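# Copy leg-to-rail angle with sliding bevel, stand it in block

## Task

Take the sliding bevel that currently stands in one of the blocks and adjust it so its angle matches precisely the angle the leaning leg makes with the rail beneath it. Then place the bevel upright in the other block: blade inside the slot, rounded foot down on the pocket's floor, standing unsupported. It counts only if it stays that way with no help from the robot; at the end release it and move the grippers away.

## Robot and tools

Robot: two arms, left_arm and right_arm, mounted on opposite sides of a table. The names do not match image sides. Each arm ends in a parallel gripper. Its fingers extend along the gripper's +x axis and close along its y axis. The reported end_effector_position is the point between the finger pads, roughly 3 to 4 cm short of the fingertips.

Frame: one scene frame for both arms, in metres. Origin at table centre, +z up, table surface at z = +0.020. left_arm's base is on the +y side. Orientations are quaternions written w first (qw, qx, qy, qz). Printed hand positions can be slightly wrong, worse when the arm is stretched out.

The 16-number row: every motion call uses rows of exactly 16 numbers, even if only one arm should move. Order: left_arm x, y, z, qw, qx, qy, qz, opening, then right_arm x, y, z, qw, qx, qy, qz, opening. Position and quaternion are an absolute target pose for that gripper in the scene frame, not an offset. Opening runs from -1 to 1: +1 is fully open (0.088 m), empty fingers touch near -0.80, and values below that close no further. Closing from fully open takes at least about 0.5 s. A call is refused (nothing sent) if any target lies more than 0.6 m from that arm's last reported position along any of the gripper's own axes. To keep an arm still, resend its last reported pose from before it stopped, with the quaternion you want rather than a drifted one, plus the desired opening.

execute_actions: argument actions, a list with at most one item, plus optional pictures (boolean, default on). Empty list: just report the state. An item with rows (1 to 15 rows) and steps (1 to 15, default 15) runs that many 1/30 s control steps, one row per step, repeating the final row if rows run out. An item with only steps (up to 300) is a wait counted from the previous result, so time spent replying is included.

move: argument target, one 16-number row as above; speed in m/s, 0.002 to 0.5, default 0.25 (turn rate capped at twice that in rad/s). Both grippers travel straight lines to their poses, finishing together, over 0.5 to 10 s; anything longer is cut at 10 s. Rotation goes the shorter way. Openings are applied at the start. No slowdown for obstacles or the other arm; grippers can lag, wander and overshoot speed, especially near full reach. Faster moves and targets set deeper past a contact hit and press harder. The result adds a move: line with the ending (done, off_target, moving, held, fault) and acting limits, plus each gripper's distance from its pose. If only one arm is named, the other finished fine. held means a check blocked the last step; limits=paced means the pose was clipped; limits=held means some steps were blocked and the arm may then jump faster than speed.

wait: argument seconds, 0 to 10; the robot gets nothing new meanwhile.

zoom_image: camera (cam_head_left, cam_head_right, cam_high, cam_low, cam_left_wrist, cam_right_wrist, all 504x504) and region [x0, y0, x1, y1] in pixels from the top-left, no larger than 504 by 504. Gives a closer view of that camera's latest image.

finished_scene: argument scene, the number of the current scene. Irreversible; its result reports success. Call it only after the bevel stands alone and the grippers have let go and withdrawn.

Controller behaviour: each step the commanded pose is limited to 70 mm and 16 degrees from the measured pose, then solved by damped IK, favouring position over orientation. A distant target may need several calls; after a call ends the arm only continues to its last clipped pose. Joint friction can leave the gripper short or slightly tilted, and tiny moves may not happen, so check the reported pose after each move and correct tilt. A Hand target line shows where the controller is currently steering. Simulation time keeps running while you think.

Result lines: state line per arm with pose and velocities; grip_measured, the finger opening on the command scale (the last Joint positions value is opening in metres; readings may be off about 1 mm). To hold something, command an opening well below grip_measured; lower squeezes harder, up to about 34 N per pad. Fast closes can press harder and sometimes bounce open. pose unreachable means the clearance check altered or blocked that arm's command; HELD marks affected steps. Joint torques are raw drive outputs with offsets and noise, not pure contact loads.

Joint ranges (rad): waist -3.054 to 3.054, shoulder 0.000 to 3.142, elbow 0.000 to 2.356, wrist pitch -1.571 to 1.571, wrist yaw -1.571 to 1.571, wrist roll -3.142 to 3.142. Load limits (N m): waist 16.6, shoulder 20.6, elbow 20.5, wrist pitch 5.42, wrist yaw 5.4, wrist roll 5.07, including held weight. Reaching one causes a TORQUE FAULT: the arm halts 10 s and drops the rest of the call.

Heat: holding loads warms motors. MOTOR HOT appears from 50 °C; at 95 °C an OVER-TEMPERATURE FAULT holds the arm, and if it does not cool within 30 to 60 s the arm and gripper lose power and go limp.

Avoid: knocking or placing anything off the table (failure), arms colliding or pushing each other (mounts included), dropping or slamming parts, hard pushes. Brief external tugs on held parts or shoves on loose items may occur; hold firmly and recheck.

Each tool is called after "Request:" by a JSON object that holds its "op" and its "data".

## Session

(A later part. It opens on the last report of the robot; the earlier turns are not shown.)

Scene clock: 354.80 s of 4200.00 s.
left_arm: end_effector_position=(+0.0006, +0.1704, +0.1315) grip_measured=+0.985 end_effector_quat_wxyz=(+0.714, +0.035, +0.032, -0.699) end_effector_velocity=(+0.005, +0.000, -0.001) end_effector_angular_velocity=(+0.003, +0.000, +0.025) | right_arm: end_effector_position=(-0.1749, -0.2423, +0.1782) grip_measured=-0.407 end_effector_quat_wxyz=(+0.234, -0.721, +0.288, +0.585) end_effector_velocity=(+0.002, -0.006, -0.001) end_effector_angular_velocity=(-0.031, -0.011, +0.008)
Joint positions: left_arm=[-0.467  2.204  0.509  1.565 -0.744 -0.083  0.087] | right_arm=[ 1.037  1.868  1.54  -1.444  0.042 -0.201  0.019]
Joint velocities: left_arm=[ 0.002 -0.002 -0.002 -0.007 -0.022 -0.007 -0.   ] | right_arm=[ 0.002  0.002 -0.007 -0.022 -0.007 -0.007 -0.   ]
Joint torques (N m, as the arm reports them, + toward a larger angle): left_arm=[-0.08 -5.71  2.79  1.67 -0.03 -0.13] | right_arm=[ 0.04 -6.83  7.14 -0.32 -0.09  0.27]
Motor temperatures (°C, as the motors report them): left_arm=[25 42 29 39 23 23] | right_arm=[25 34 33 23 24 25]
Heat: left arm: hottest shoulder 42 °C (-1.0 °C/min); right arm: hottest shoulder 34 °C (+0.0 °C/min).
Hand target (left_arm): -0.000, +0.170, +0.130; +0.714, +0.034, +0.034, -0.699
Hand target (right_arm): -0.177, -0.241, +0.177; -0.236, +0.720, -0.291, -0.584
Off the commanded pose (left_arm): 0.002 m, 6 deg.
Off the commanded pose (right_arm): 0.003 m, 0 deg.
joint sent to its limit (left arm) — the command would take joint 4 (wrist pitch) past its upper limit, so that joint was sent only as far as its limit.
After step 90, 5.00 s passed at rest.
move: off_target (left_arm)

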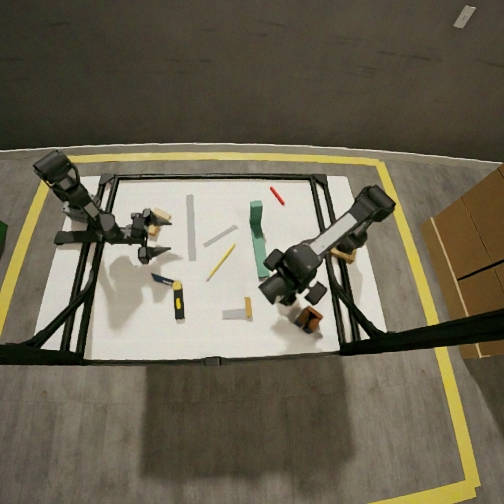

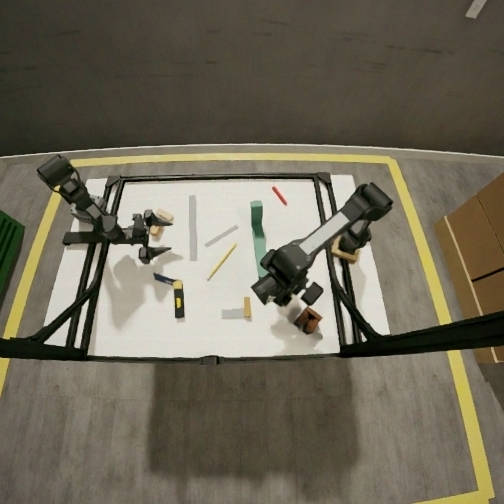

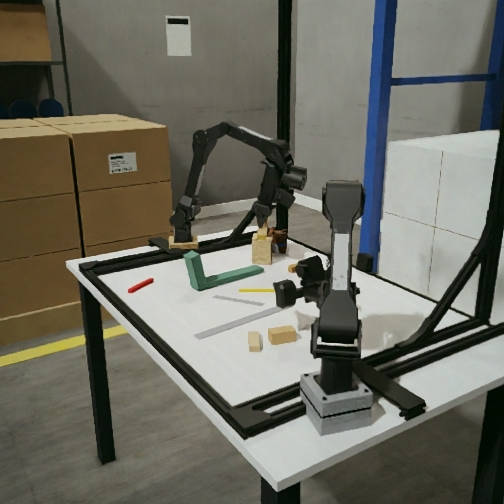

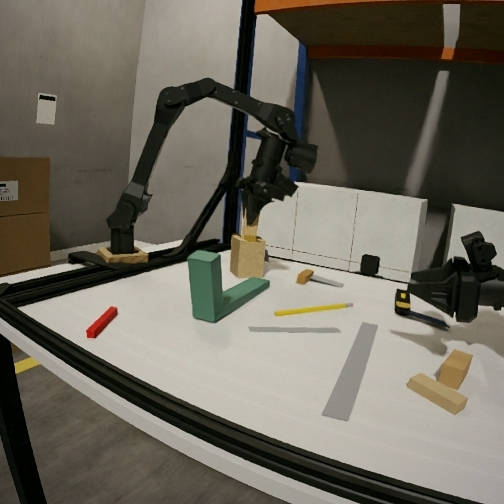

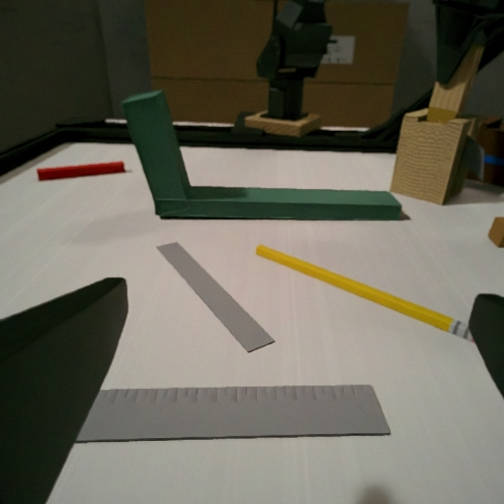

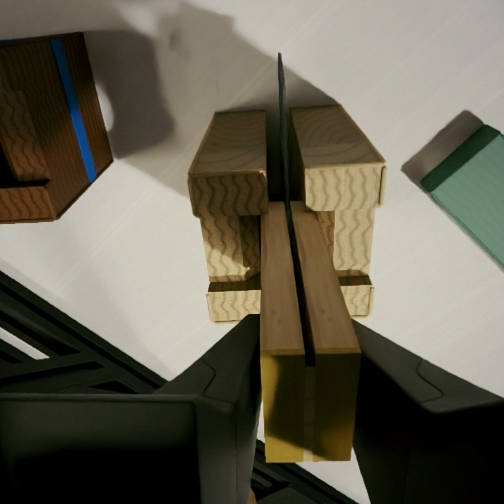

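Request:
{"op": "move", "data": {"target": [0.0006,0.1704,0.1315,0.714,0.035,0.032,-0.699,1.0, -0.161,-0.2565,0.200, 0.2649,-0.6556,0.2649,0.6556, -0.7], "speed": 0.03}}

Request:
{"op": "move", "data": {"target": [0.0006,0.1704,0.1315,0.714,0.035,0.032,-0.699,1.0, -0.161,-0.2565,0.228, 0.2649,-0.6556,0.2649,0.6556, -0.7], "speed": 0.03}}

Scene clock: 388.27 s of 4200.00 s.
left_arm: end_effector_position=(+0.0004, +0.1703, +0.1309) grip_measured=+0.985 end_effector_quat_wxyz=(+0.714, +0.035, +0.033, -0.699) end_effector_velocity=(+0.005, +0.001, -0.000) end_effector_angular_velocity=(+0.002, -0.001, +0.035) | right_arm: end_effector_position=(-0.1657, -0.2503, +0.1835) grip_measured=-0.417 end_effector_quat_wxyz=(+0.256, -0.669, +0.261, +0.647) end_effector_velocity=(+0.000, -0.005, -0.001) end_effector_angular_velocity=(-0.022, +0.012, -0.010)
Joint positions: left_arm=[-0.467  2.207  0.51   1.566 -0.744 -0.084  0.087] | right_arm=[ 1.011  1.679  1.349 -1.271  0.013 -0.242  0.019]
Joint velocities: left_arm=[-0.002 -0.002 -0.002 -0.007 -0.037 -0.007 -0.   ] | right_arm=[-0.002 -0.007 -0.012 -0.007 -0.022  0.007 -0.   ]
Joint torques (N m, as the arm reports them, + toward a larger angle): left_arm=[-0.01 -6.82  2.07  1.57 -0.06  0.06] | right_arm=[ -0.73 -13.79   6.8   -2.1   -0.5    0.33]
Motor temperatures (°C, as the motors report them): left_arm=[25 42 28 39 23 23] | right_arm=[25 36 33 24 24 25]
Heat: left arm: hottest shoulder 42 °C (+0.0 °C/min); right arm: hottest shoulder 36 °C (+2.0 °C/min).
Hand target (left_arm): +0.001, +0.170, +0.131; +0.714, +0.035, +0.032, -0.699
Hand target (right_arm): -0.161, -0.256, +0.200; -0.265, +0.656, -0.265, -0.655
Off the commanded pose (left_arm): 0.001 m, 0 deg.
Off the commanded pose (right_arm): 0.018 m, 2 deg.
move: off_target (right_arm)

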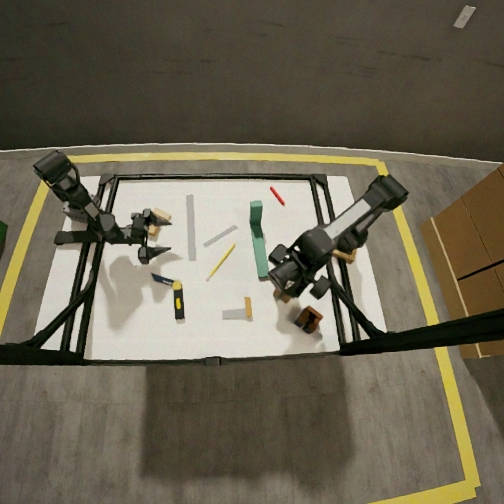

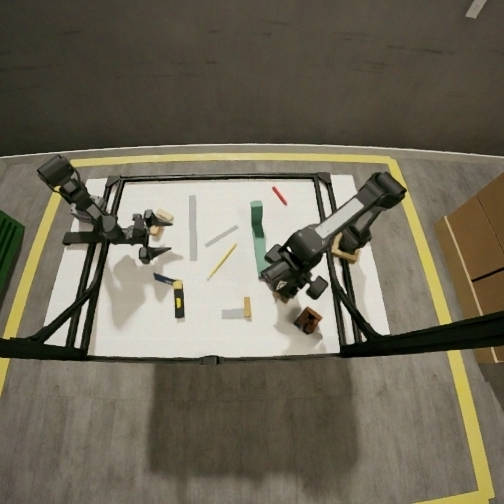

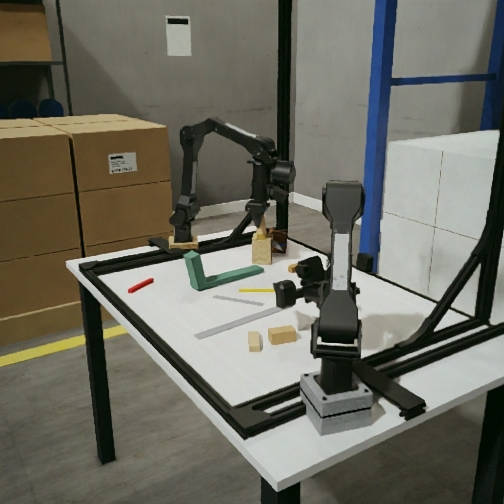

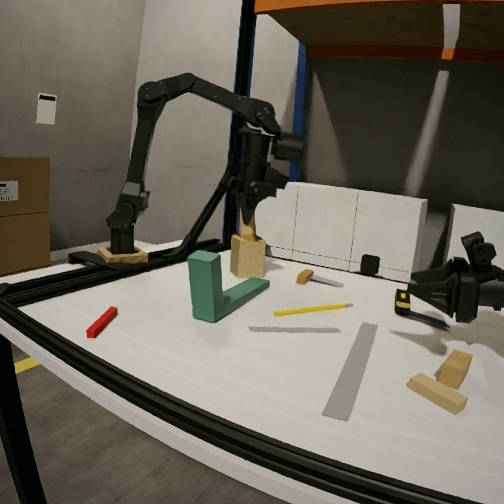

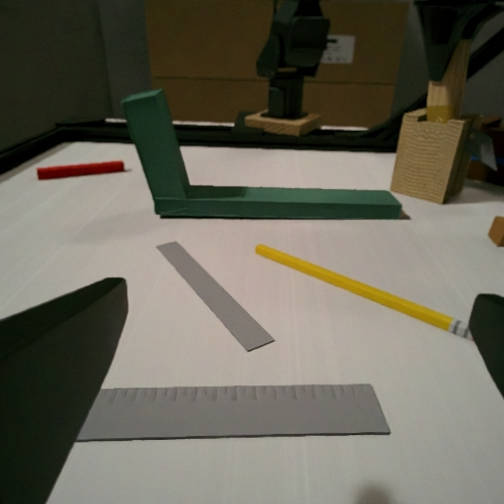

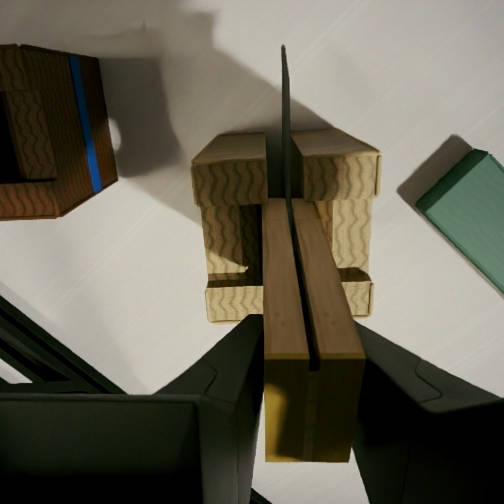

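Scene clock: 390.07 s of 4200.00 s.
left_arm: end_effector_position=(+0.0005, +0.1703, +0.1309) grip_measured=+0.985 end_effector_quat_wxyz=(+0.714, +0.035, +0.033, -0.699) end_effector_velocity=(-0.002, +0.001, +0.002) end_effector_angular_velocity=(-0.005, +0.013, -0.009) | right_arm: end_effector_position=(-0.1609, -0.2577, +0.2212) grip_measured=-0.418 end_effector_quat_wxyz=(+0.258, -0.664, +0.266, +0.649) end_effector_velocity=(+0.001, -0.006, +0.000) end_effector_angular_velocity=(-0.023, -0.005, +0.024)
Joint positions: left_arm=[-0.467  2.207  0.51   1.566 -0.744 -0.084  0.087] | right_arm=[ 1.006  1.638  1.455 -1.411  0.003 -0.235  0.019]
Joint velocities: left_arm=[-0.002 -0.002 -0.002  0.007  0.007 -0.007  0.   ] | right_arm=[ 0.002 -0.002 -0.002 -0.022 -0.007 -0.022 -0.   ]
Joint torques (N m, as the arm reports them, + toward a larger angle): left_arm=[ 0.01 -6.82  2.09  1.56 -0.05  0.05] | right_arm=[-0.27 -8.31  7.97 -0.03 -0.14  0.13]
Motor temperatures (°C, as the motors report them): left_arm=[25 42 28 39 23 23] | right_arm=[25 36 34 24 24 25]
Heat: left arm: hottest shoulder 42 °C (+0.0 °C/min); right arm: hottest shoulder 36 °C (+2.0 °C/min).
Hand target (left_arm): +0.001, +0.170, +0.132; +0.714, +0.035, +0.032, -0.699
Hand target (right_arm): -0.161, -0.256, +0.228; -0.265, +0.656, -0.265, -0.656
Off the commanded pose (left_arm): 0.001 m, 0 deg.
Off the commanded pose (right_arm): 0.007 m, 1 deg.
move: done

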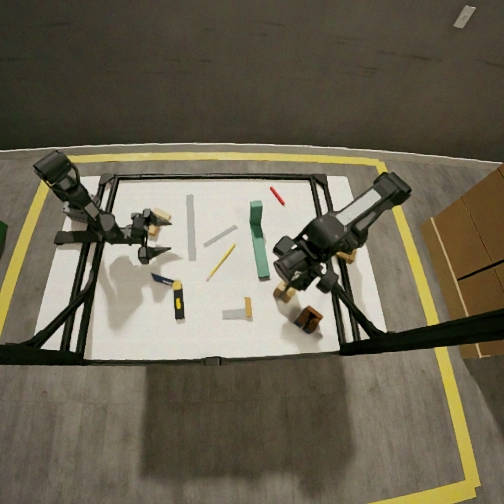

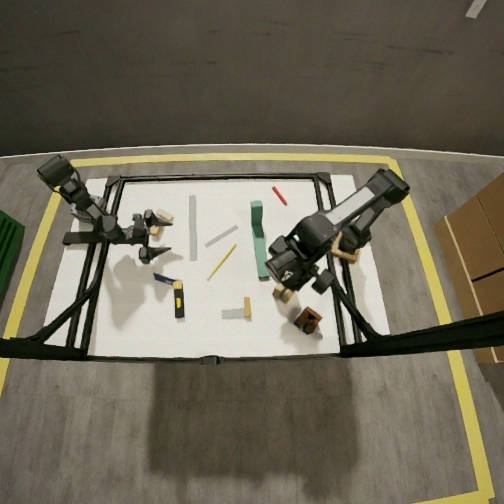

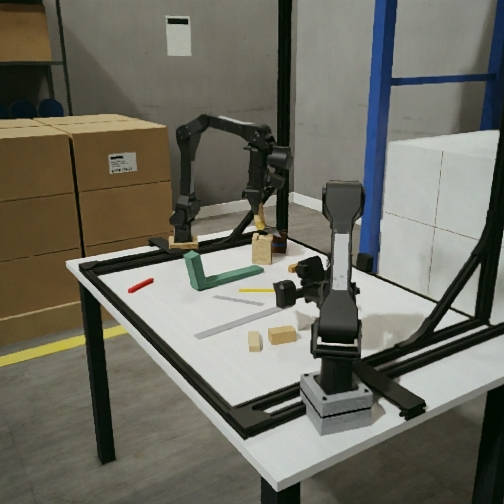

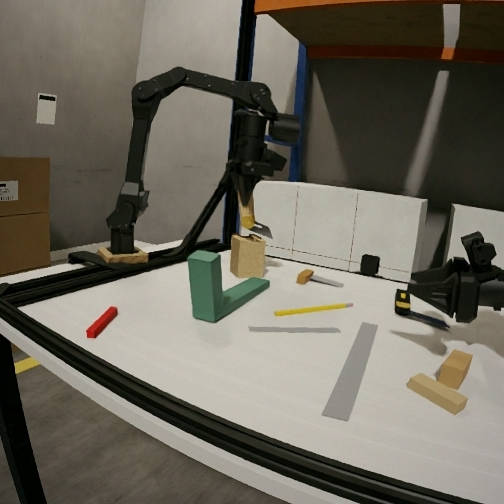

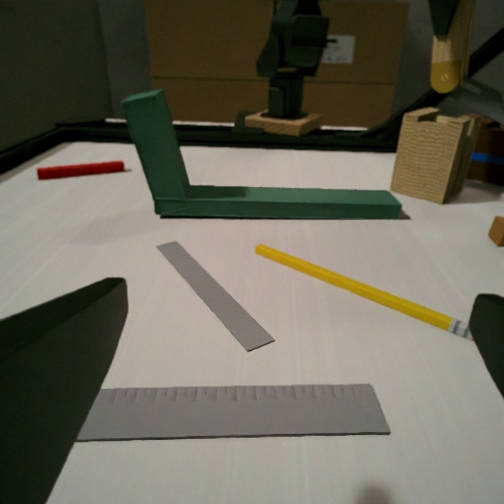

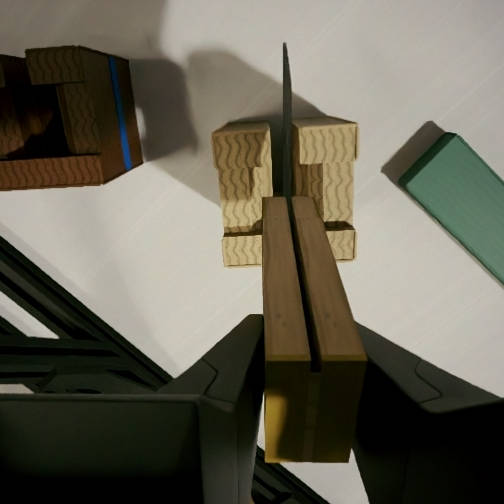

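Request:
{"op": "zoom_image", "data": {"camera": "cam_left_wrist", "region": [300,0,504,204]}}

Request:
{"op": "zoom_image", "data": {"camera": "cam_low", "region": [170,140,350,320]}}

Region (300, 0, 504, 204) of cam_left_wrist's 504x504 image, scaled by 2.471, with more detail than that image has.

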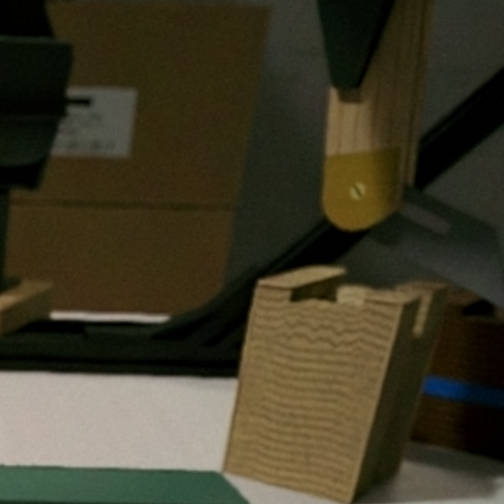

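Region (170, 140, 350, 320) of cam_low's 504x504 image, scaled by 2.800, with more detail than that image has.

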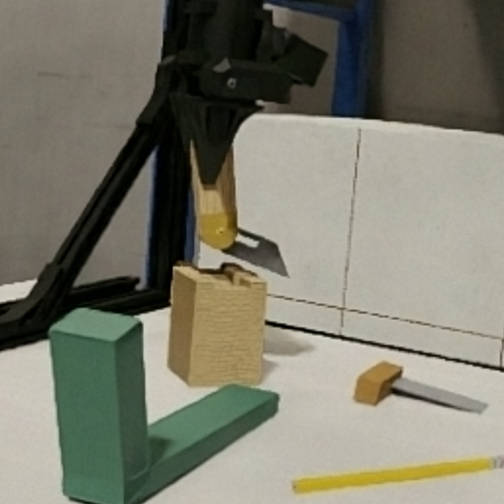

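Request:
{"op": "move", "data": {"target": [0.0006,0.1704,0.1315,0.714,0.035,0.032,-0.699,1.0, -0.19,-0.229,0.240, 0.2649,-0.6556,0.2649,0.6556, -0.7], "speed": 0.08}}

Request:
{"op": "move", "data": {"target": [0.0006,0.1704,0.1315,0.714,0.035,0.032,-0.699,1.0, -0.03,-0.165,0.225, -0.0407,-0.6284,-0.0329,0.7760, -0.7], "speed": 0.1}}

Scene clock: 450.80 s of 4200.00 s.
left_arm: end_effector_position=(+0.0006, +0.1704, +0.1309) grip_measured=+0.985 end_effector_quat_wxyz=(+0.714, +0.036, +0.032, -0.699) end_effector_velocity=(+0.001, +0.001, -0.003) end_effector_angular_velocity=(+0.016, -0.008, +0.006) | right_arm: end_effector_position=(-0.1875, -0.2307, +0.2395) grip_measured=-0.418 end_effector_quat_wxyz=(+0.265, -0.656, +0.264, +0.655) end_effector_velocity=(+0.000, +0.003, +0.002) end_effector_angular_velocity=(+0.006, -0.005, +0.005)
Joint positions: left_arm=[-0.467  2.206  0.509  1.566 -0.744 -0.083  0.087] | right_arm=[ 1.029  1.77   1.678 -1.479  0.002 -0.205  0.019]
Joint velocities: left_arm=[-0.002 -0.002 -0.002 -0.022 -0.007 -0.007 -0.   ] | right_arm=[-0.002  0.007  0.017 -0.007  0.007 -0.007 -0.   ]
Joint torques (N m, as the arm reports them, + toward a larger angle): left_arm=[-0.06 -6.76  2.18  1.53 -0.05  0.04] | right_arm=[ 0.3  -6.55  7.92 -0.02 -0.11  0.15]
Motor temperatures (°C, as the motors report them): left_arm=[25 43 28 38 23 23] | right_arm=[25 36 35 23 24 25]
Heat: left arm: hottest shoulder 43 °C (+1.0 °C/min); right arm: hottest shoulder 36 °C (+0.0 °C/min).
Hand target (left_arm): +0.000, +0.170, +0.132; +0.714, +0.035, +0.032, -0.699
Hand target (right_arm): -0.190, -0.229, +0.240; -0.265, +0.656, -0.265, -0.656
Off the commanded pose (left_arm): 0.001 m, 0 deg.
Off the commanded pose (right_arm): 0.003 m, 0 deg.
move: done

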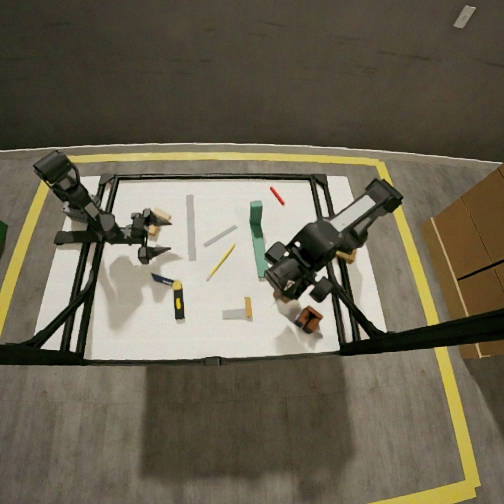

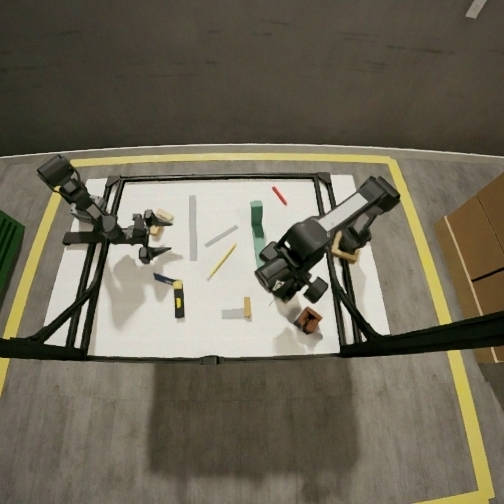

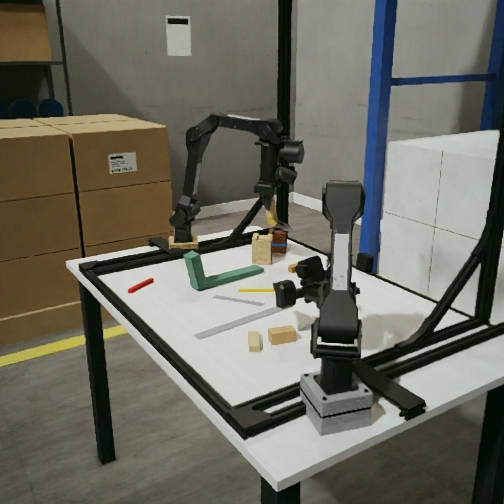

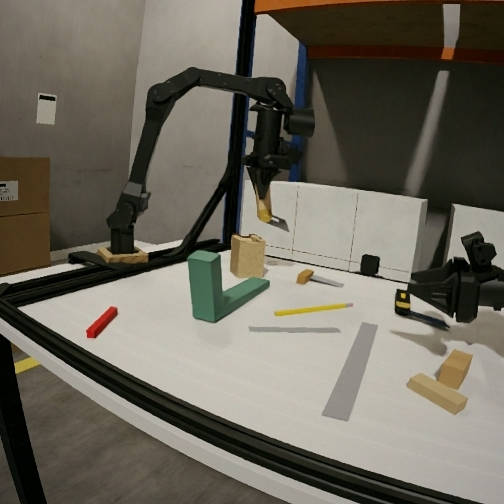

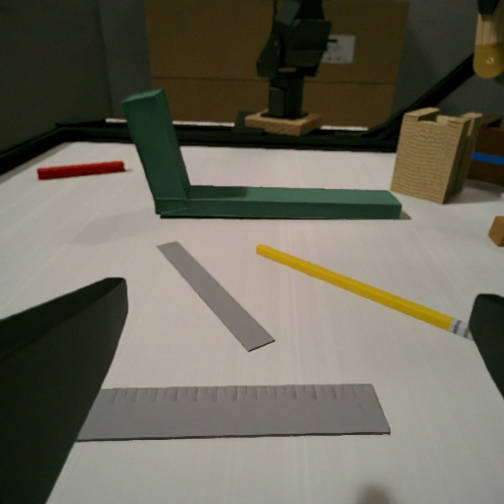

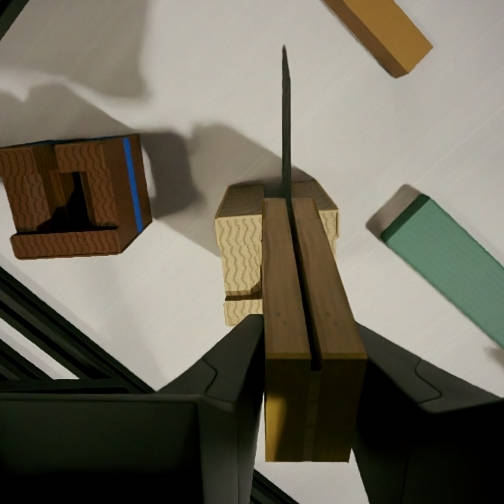

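Scene clock: 455.60 s of 4200.00 s.
left_arm: end_effector_position=(+0.0006, +0.1704, +0.1309) grip_measured=+0.985 end_effector_quat_wxyz=(+0.714, +0.036, +0.032, -0.699) end_effector_velocity=(+0.001, +0.002, -0.003) end_effector_angular_velocity=(+0.014, -0.009, +0.015) | right_arm: end_effector_position=(-0.0291, -0.1670, +0.2245) grip_measured=-0.418 end_effector_quat_wxyz=(-0.041, -0.631, -0.030, +0.774) end_effector_velocity=(-0.002, +0.000, +0.002) end_effector_angular_velocity=(+0.005, +0.023, +0.033)
Joint positions: left_arm=[-0.467  2.206  0.509  1.566 -0.744 -0.083  0.087] | right_arm=[ 0.409  1.817  1.663 -1.448 -0.2   -1.698  0.019]
Joint velocities: left_arm=[-0.007 -0.002 -0.002 -0.022 -0.022 -0.007  0.   ] | right_arm=[-0.002  0.002  0.007 -0.007 -0.022 -0.037 -0.   ]
Joint torques (N m, as the arm reports them, + toward a larger angle): left_arm=[-0.02 -6.76  2.17  1.53 -0.06  0.04] | right_arm=[-0.26 -6.79  7.71 -0.16 -0.42 -0.11]
Motor temperatures (°C, as the motors report them): left_arm=[25 43 28 38 23 23] | right_arm=[25 37 35 23 24 25]
Heat: left arm: hottest shoulder 43 °C (+1.0 °C/min); right arm: hottest shoulder 37 °C (+1.0 °C/min).
Hand target (left_arm): +0.001, +0.170, +0.132; +0.714, +0.035, +0.032, -0.699
Hand target (right_arm): -0.028, -0.164, +0.225; -0.042, -0.630, -0.032, +0.775
Off the commanded pose (left_arm): 0.001 m, 0 deg.
Off the commanded pose (right_arm): 0.002 m, 1 deg.
move: done

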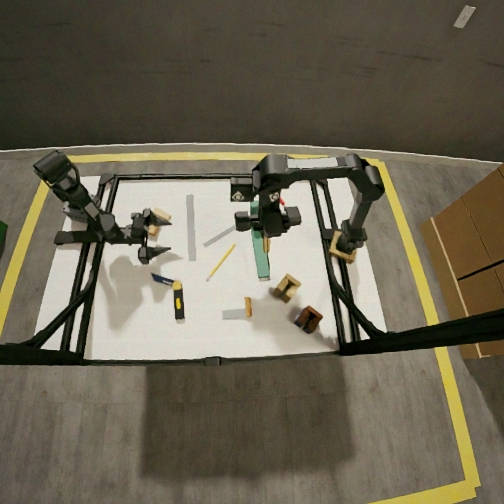

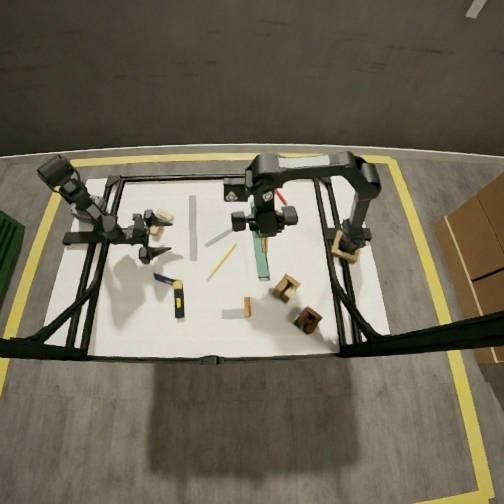

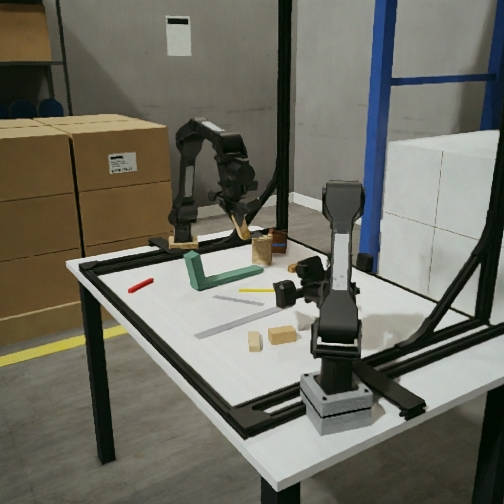

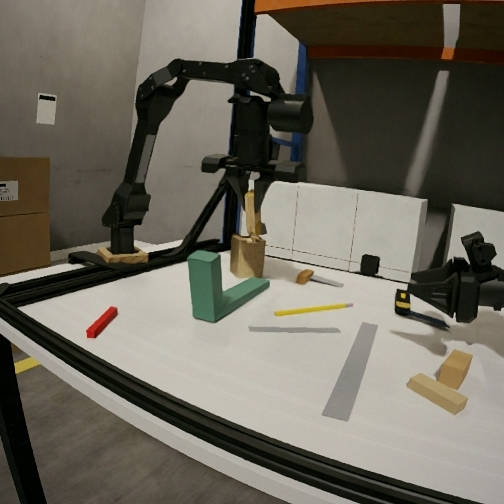

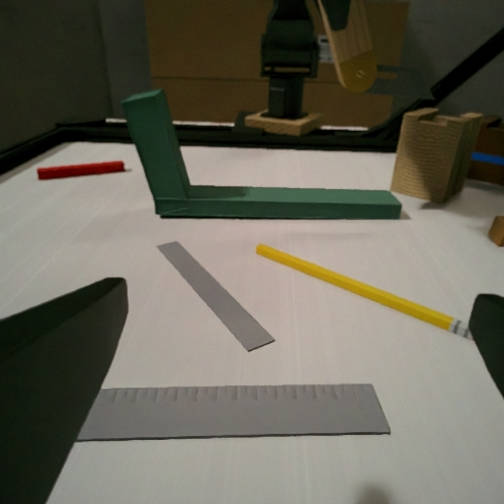

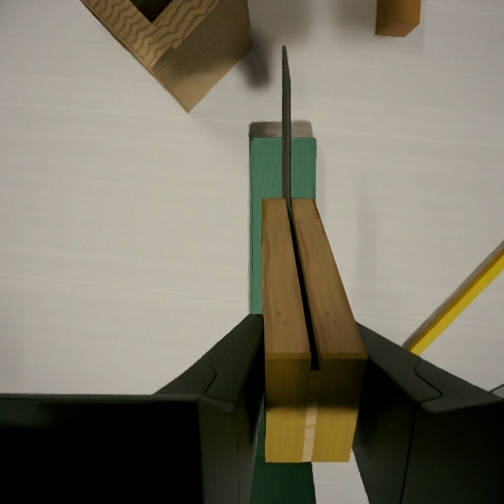

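Request:
{"op": "move", "data": {"target": [0.0006,0.1704,0.1315,0.714,0.035,0.032,-0.699,1.0, 0.025,-0.159,0.185, -0.0407,-0.6284,-0.0329,0.7760, -0.7], "speed": 0.08}}

Request:
{"op": "zoom_image", "data": {"camera": "cam_left_wrist", "region": [100,0,440,240]}}

Scene clock: 465.40 s of 4200.00 s.
left_arm: end_effector_position=(+0.0006, +0.1705, +0.1308) grip_measured=+0.985 end_effector_quat_wxyz=(+0.714, +0.036, +0.032, -0.699) end_effector_velocity=(+0.000, +0.000, +0.004) end_effector_angular_velocity=(-0.010, +0.029, +0.007) | right_arm: end_effector_position=(+0.0243, -0.1582, +0.1900) grip_measured=-0.418 end_effector_quat_wxyz=(-0.036, -0.630, -0.037, +0.775) end_effector_velocity=(-0.002, -0.002, +0.000) end_effector_angular_velocity=(-0.001, +0.009, +0.024)
Joint positions: left_arm=[-0.467  2.206  0.509  1.566 -0.744 -0.083  0.087] | right_arm=[ 0.252  1.864  1.587 -1.339 -0.2   -1.859  0.019]
Joint velocities: left_arm=[-0.002 -0.007 -0.002  0.007 -0.007 -0.022  0.   ] | right_arm=[ 0.002 -0.002 -0.002 -0.007 -0.007 -0.022  0.   ]
Joint torques (N m, as the arm reports them, + toward a larger angle): left_arm=[-0.03 -6.77  2.17  1.53 -0.06  0.04] | right_arm=[-0.24 -7.19  5.06  0.16 -0.21 -0.12]
Motor temperatures (°C, as the motors report them): left_arm=[25 43 28 38 23 23] | right_arm=[25 36 35 23 24 25]
Heat: left arm: hottest shoulder 43 °C (+1.0 °C/min); right arm: hottest shoulder 36 °C (-1.0 °C/min).
Hand target (left_arm): +0.001, +0.170, +0.131; +0.714, +0.035, +0.032, -0.699
Hand target (right_arm): +0.025, -0.159, +0.185; -0.041, -0.629, -0.033, +0.776
Off the commanded pose (left_arm): 0.001 m, 0 deg.
Off the commanded pose (right_arm): 0.005 m, 1 deg.
move: done

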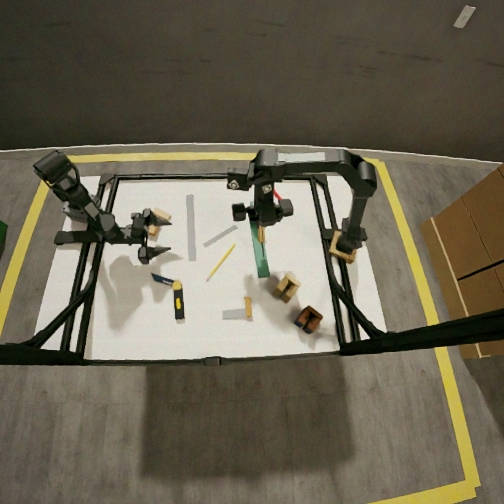

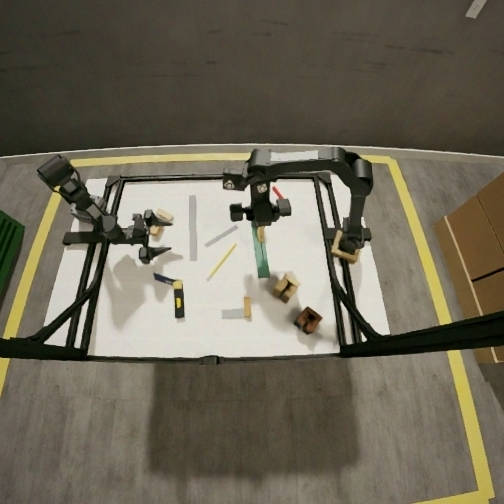

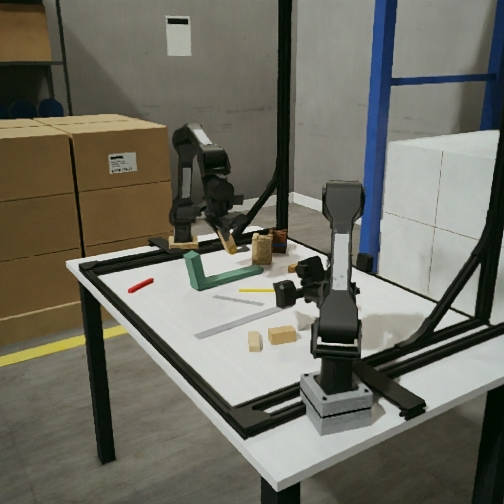

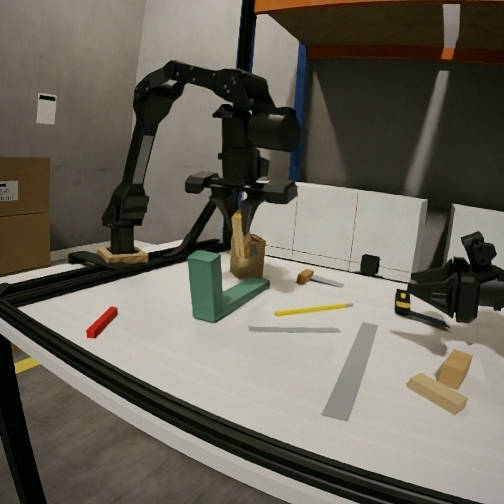

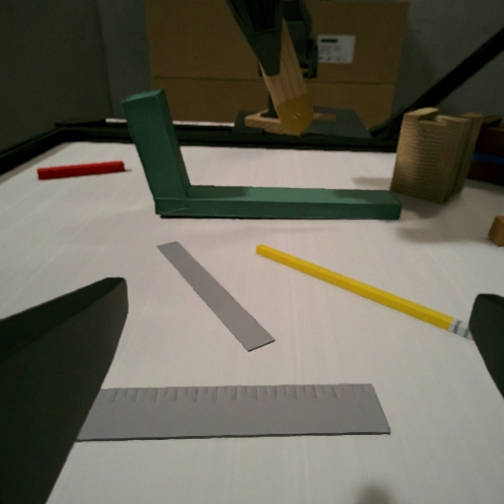

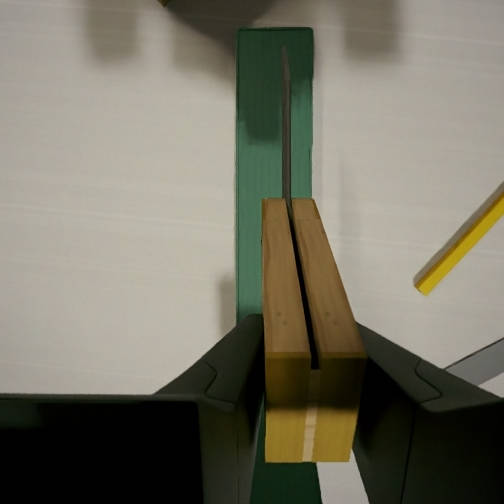

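Region (100, 0, 440, 240) of cam_left_wrist's 504x504 image, scaled by 1.482, with more detail than that image has; it fills the top 356 rows of this view, and the rest is white.

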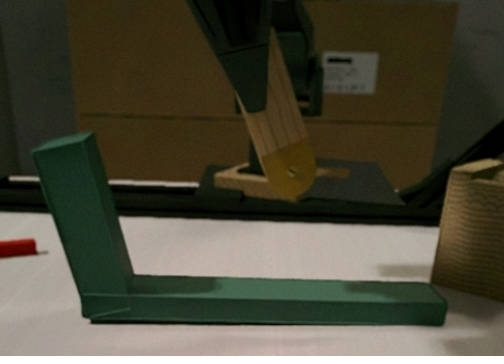

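Request:
{"op": "move", "data": {"target": [0.0006,0.1704,0.1315,0.714,0.035,0.032,-0.699,1.0, 0.055,-0.160,0.166, -0.0407,-0.6284,-0.0329,0.7760, -0.7], "speed": 0.04}}

Request:
{"op": "zoom_image", "data": {"camera": "cam_left_wrist", "region": [100,0,440,240]}}

Scene clock: 504.73 s of 4200.00 s.
left_arm: end_effector_position=(+0.0006, +0.1705, +0.1310) grip_measured=+0.985 end_effector_quat_wxyz=(+0.714, +0.036, +0.032, -0.699) end_effector_velocity=(-0.001, +0.001, -0.004) end_effector_angular_velocity=(+0.017, -0.007, -0.009) | right_arm: end_effector_position=(+0.0542, -0.1585, +0.1713) grip_measured=-0.418 end_effector_quat_wxyz=(-0.036, -0.630, -0.038, +0.775) end_effector_velocity=(-0.001, -0.003, -0.002) end_effector_angular_velocity=(-0.010, +0.012, +0.019)
Joint positions: left_arm=[-0.467  2.206  0.509  1.566 -0.744 -0.083  0.087] | right_arm=[ 0.168  1.897  1.555 -1.29  -0.196 -1.945  0.019]
Joint velocities: left_arm=[-0.002 -0.002 -0.002 -0.022  0.007 -0.007  0.   ] | right_arm=[-0.002  0.002 -0.007 -0.007 -0.007 -0.022 -0.   ]
Joint torques (N m, as the arm reports them, + toward a larger angle): left_arm=[-0.02 -6.73  2.25  1.53 -0.06  0.03] | right_arm=[-0.24 -7.33  4.97  0.1  -0.18 -0.11]
Motor temperatures (°C, as the motors report them): left_arm=[25 42 28 38 23 23] | right_arm=[25 36 32 23 24 25]
Heat: left arm: hottest shoulder 42 °C (-1.0 °C/min); right arm: hottest shoulder 36 °C (-1.0 °C/min).
Hand target (left_arm): +0.001, +0.170, +0.132; +0.714, +0.035, +0.032, -0.699
Hand target (right_arm): +0.055, -0.160, +0.166; -0.041, -0.628, -0.033, +0.776
Off the commanded pose (left_arm): 0.001 m, 0 deg.
Off the commanded pose (right_arm): 0.006 m, 1 deg.
move: done

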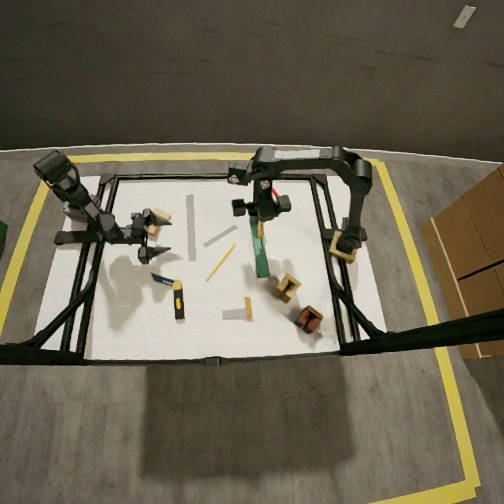

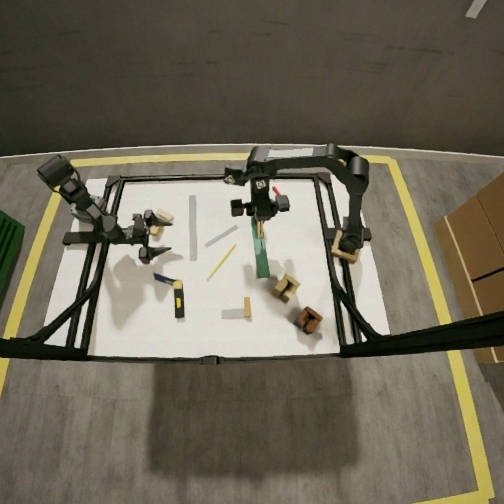

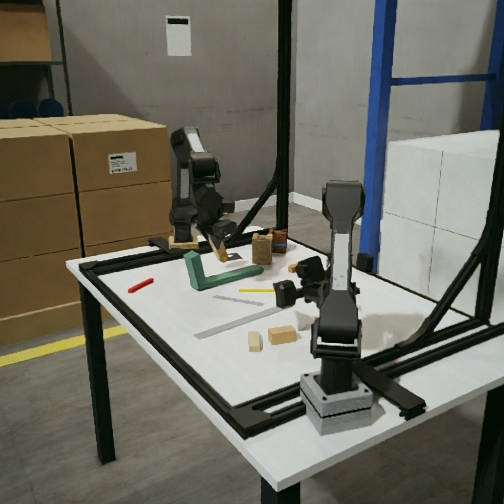

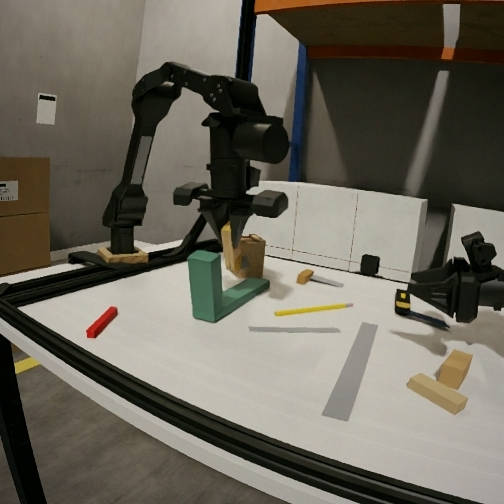

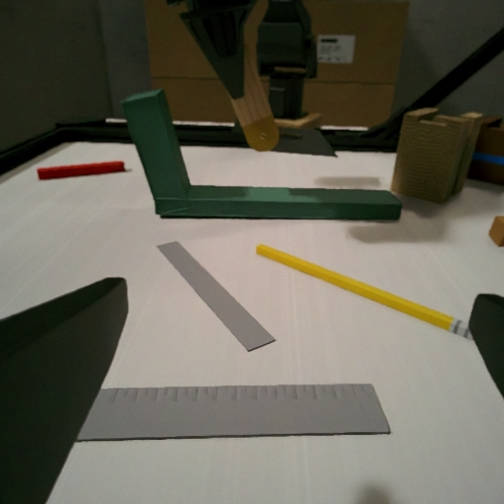

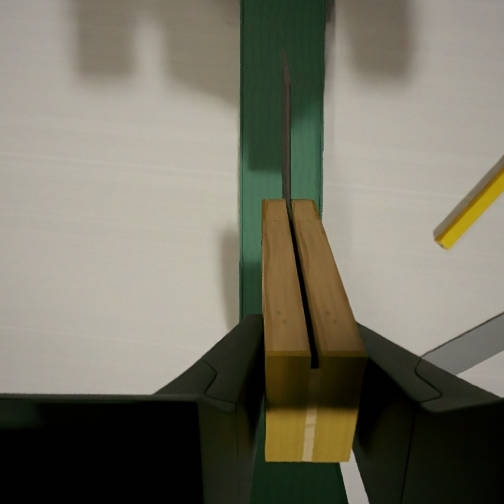

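Region (100, 0, 440, 240) of cam_left_wrist's 504x504 image, scaled by 1.482, with more detail than that image has; it fills the top 356 rows of this view, and the rest is white.

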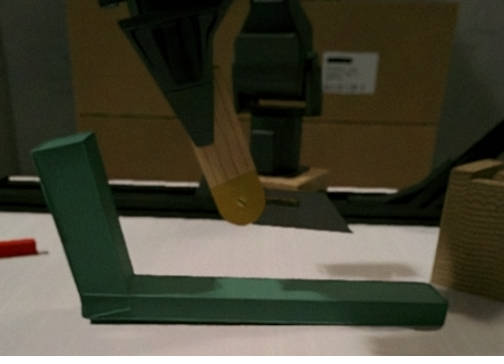

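Request:
{"op": "zoom_image", "data": {"camera": "cam_left_wrist", "region": [110,0,350,230]}}

Region (110, 0, 350, 230) of cam_left_wrist's 504x504 image, scaled by 2.100, with more detail than that image has; it fills the top 483 rows of this view, and the rest is white.

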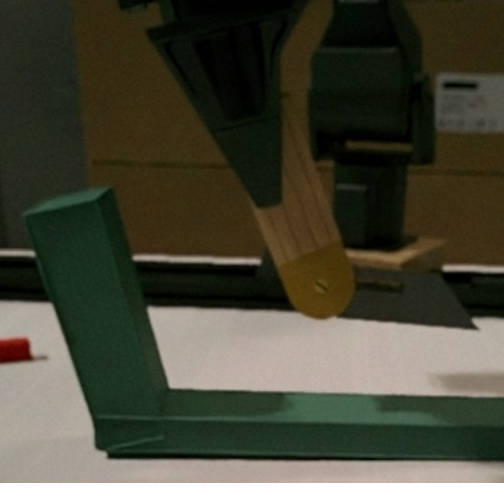

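Request:
{"op": "move", "data": {"target": [0.0006,0.1704,0.1315,0.714,0.035,0.032,-0.699,1.0, 0.097,-0.1555,0.152, -0.0407,-0.6284,-0.0329,0.7760, -0.7], "speed": 0.03}}

Request:
{"op": "zoom_image", "data": {"camera": "cam_left_wrist", "region": [110,0,350,230]}}

Scene clock: 566.53 s of 4200.00 s.
left_arm: end_effector_position=(+0.0007, +0.1705, +0.1309) grip_measured=+0.985 end_effector_quat_wxyz=(+0.714, +0.036, +0.032, -0.699) end_effector_velocity=(-0.000, -0.001, -0.002) end_effector_angular_velocity=(+0.006, +0.003, -0.004) | right_arm: end_effector_position=(+0.0946, -0.1583, +0.1528) grip_measured=-0.418 end_effector_quat_wxyz=(-0.041, -0.628, -0.031, +0.777) end_effector_velocity=(-0.002, -0.000, +0.002) end_effector_angular_velocity=(+0.005, +0.008, +0.023)
Joint positions: left_arm=[-0.467  2.206  0.509  1.566 -0.744 -0.083  0.087] | right_arm=[ 0.062  1.976  1.589 -1.284 -0.186 -2.053  0.019]
Joint velocities: left_arm=[ 0.002  0.002  0.002 -0.007  0.007 -0.007 -0.   ] | right_arm=[ 0.002 -0.002  0.002 -0.007 -0.007 -0.022 -0.001]
Joint torques (N m, as the arm reports them, + toward a larger angle): left_arm=[-0.02 -6.7   2.22  1.53 -0.06  0.01] | right_arm=[-0.23 -7.73  7.46 -0.02 -0.16 -0.12]
Motor temperatures (°C, as the motors report them): left_arm=[25 42 27 38 23 23] | right_arm=[25 37 32 23 24 25]
Heat: left arm: hottest shoulder 42 °C (+0.0 °C/min); right arm: hottest shoulder 37 °C (+1.0 °C/min).
Hand target (left_arm): +0.001, +0.170, +0.131; +0.714, +0.035, +0.032, -0.699
Hand target (right_arm): +0.097, -0.156, +0.152; -0.041, -0.629, -0.033, +0.776
Off the commanded pose (left_arm): 0.001 m, 0 deg.
Off the commanded pose (right_arm): 0.004 m, 0 deg.
move: done

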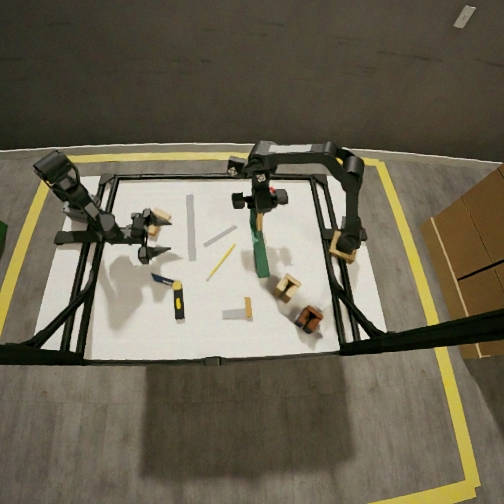

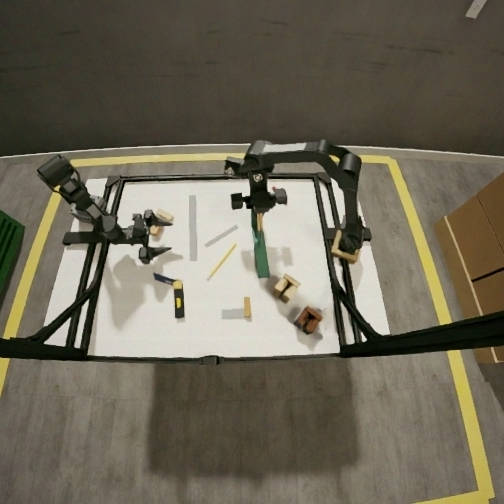

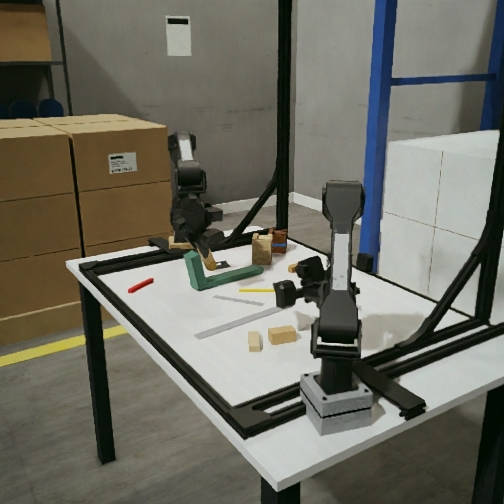

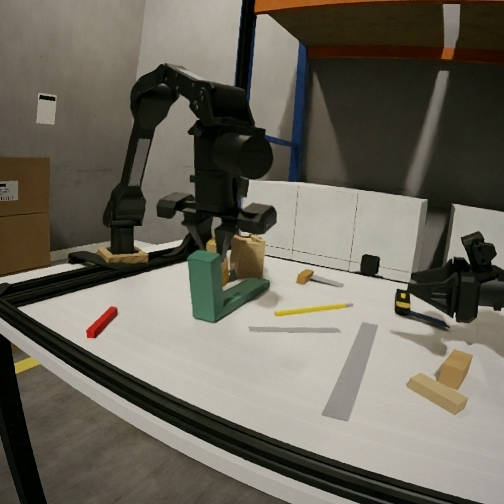

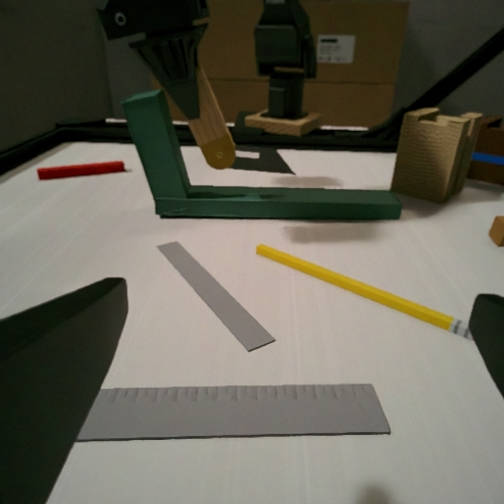

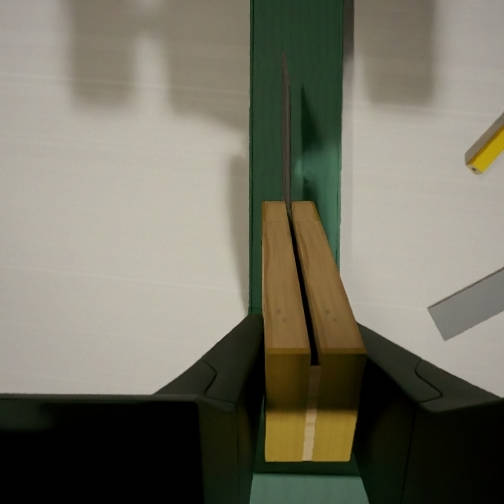

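Region (110, 0, 350, 230) of cam_left_wrist's 504x504 image, scaled by 2.100, with more detail than that image has; it fills the top 483 rows of this view, and the rest is white.

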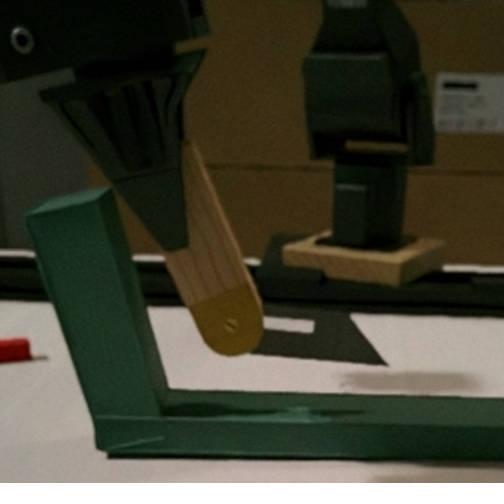

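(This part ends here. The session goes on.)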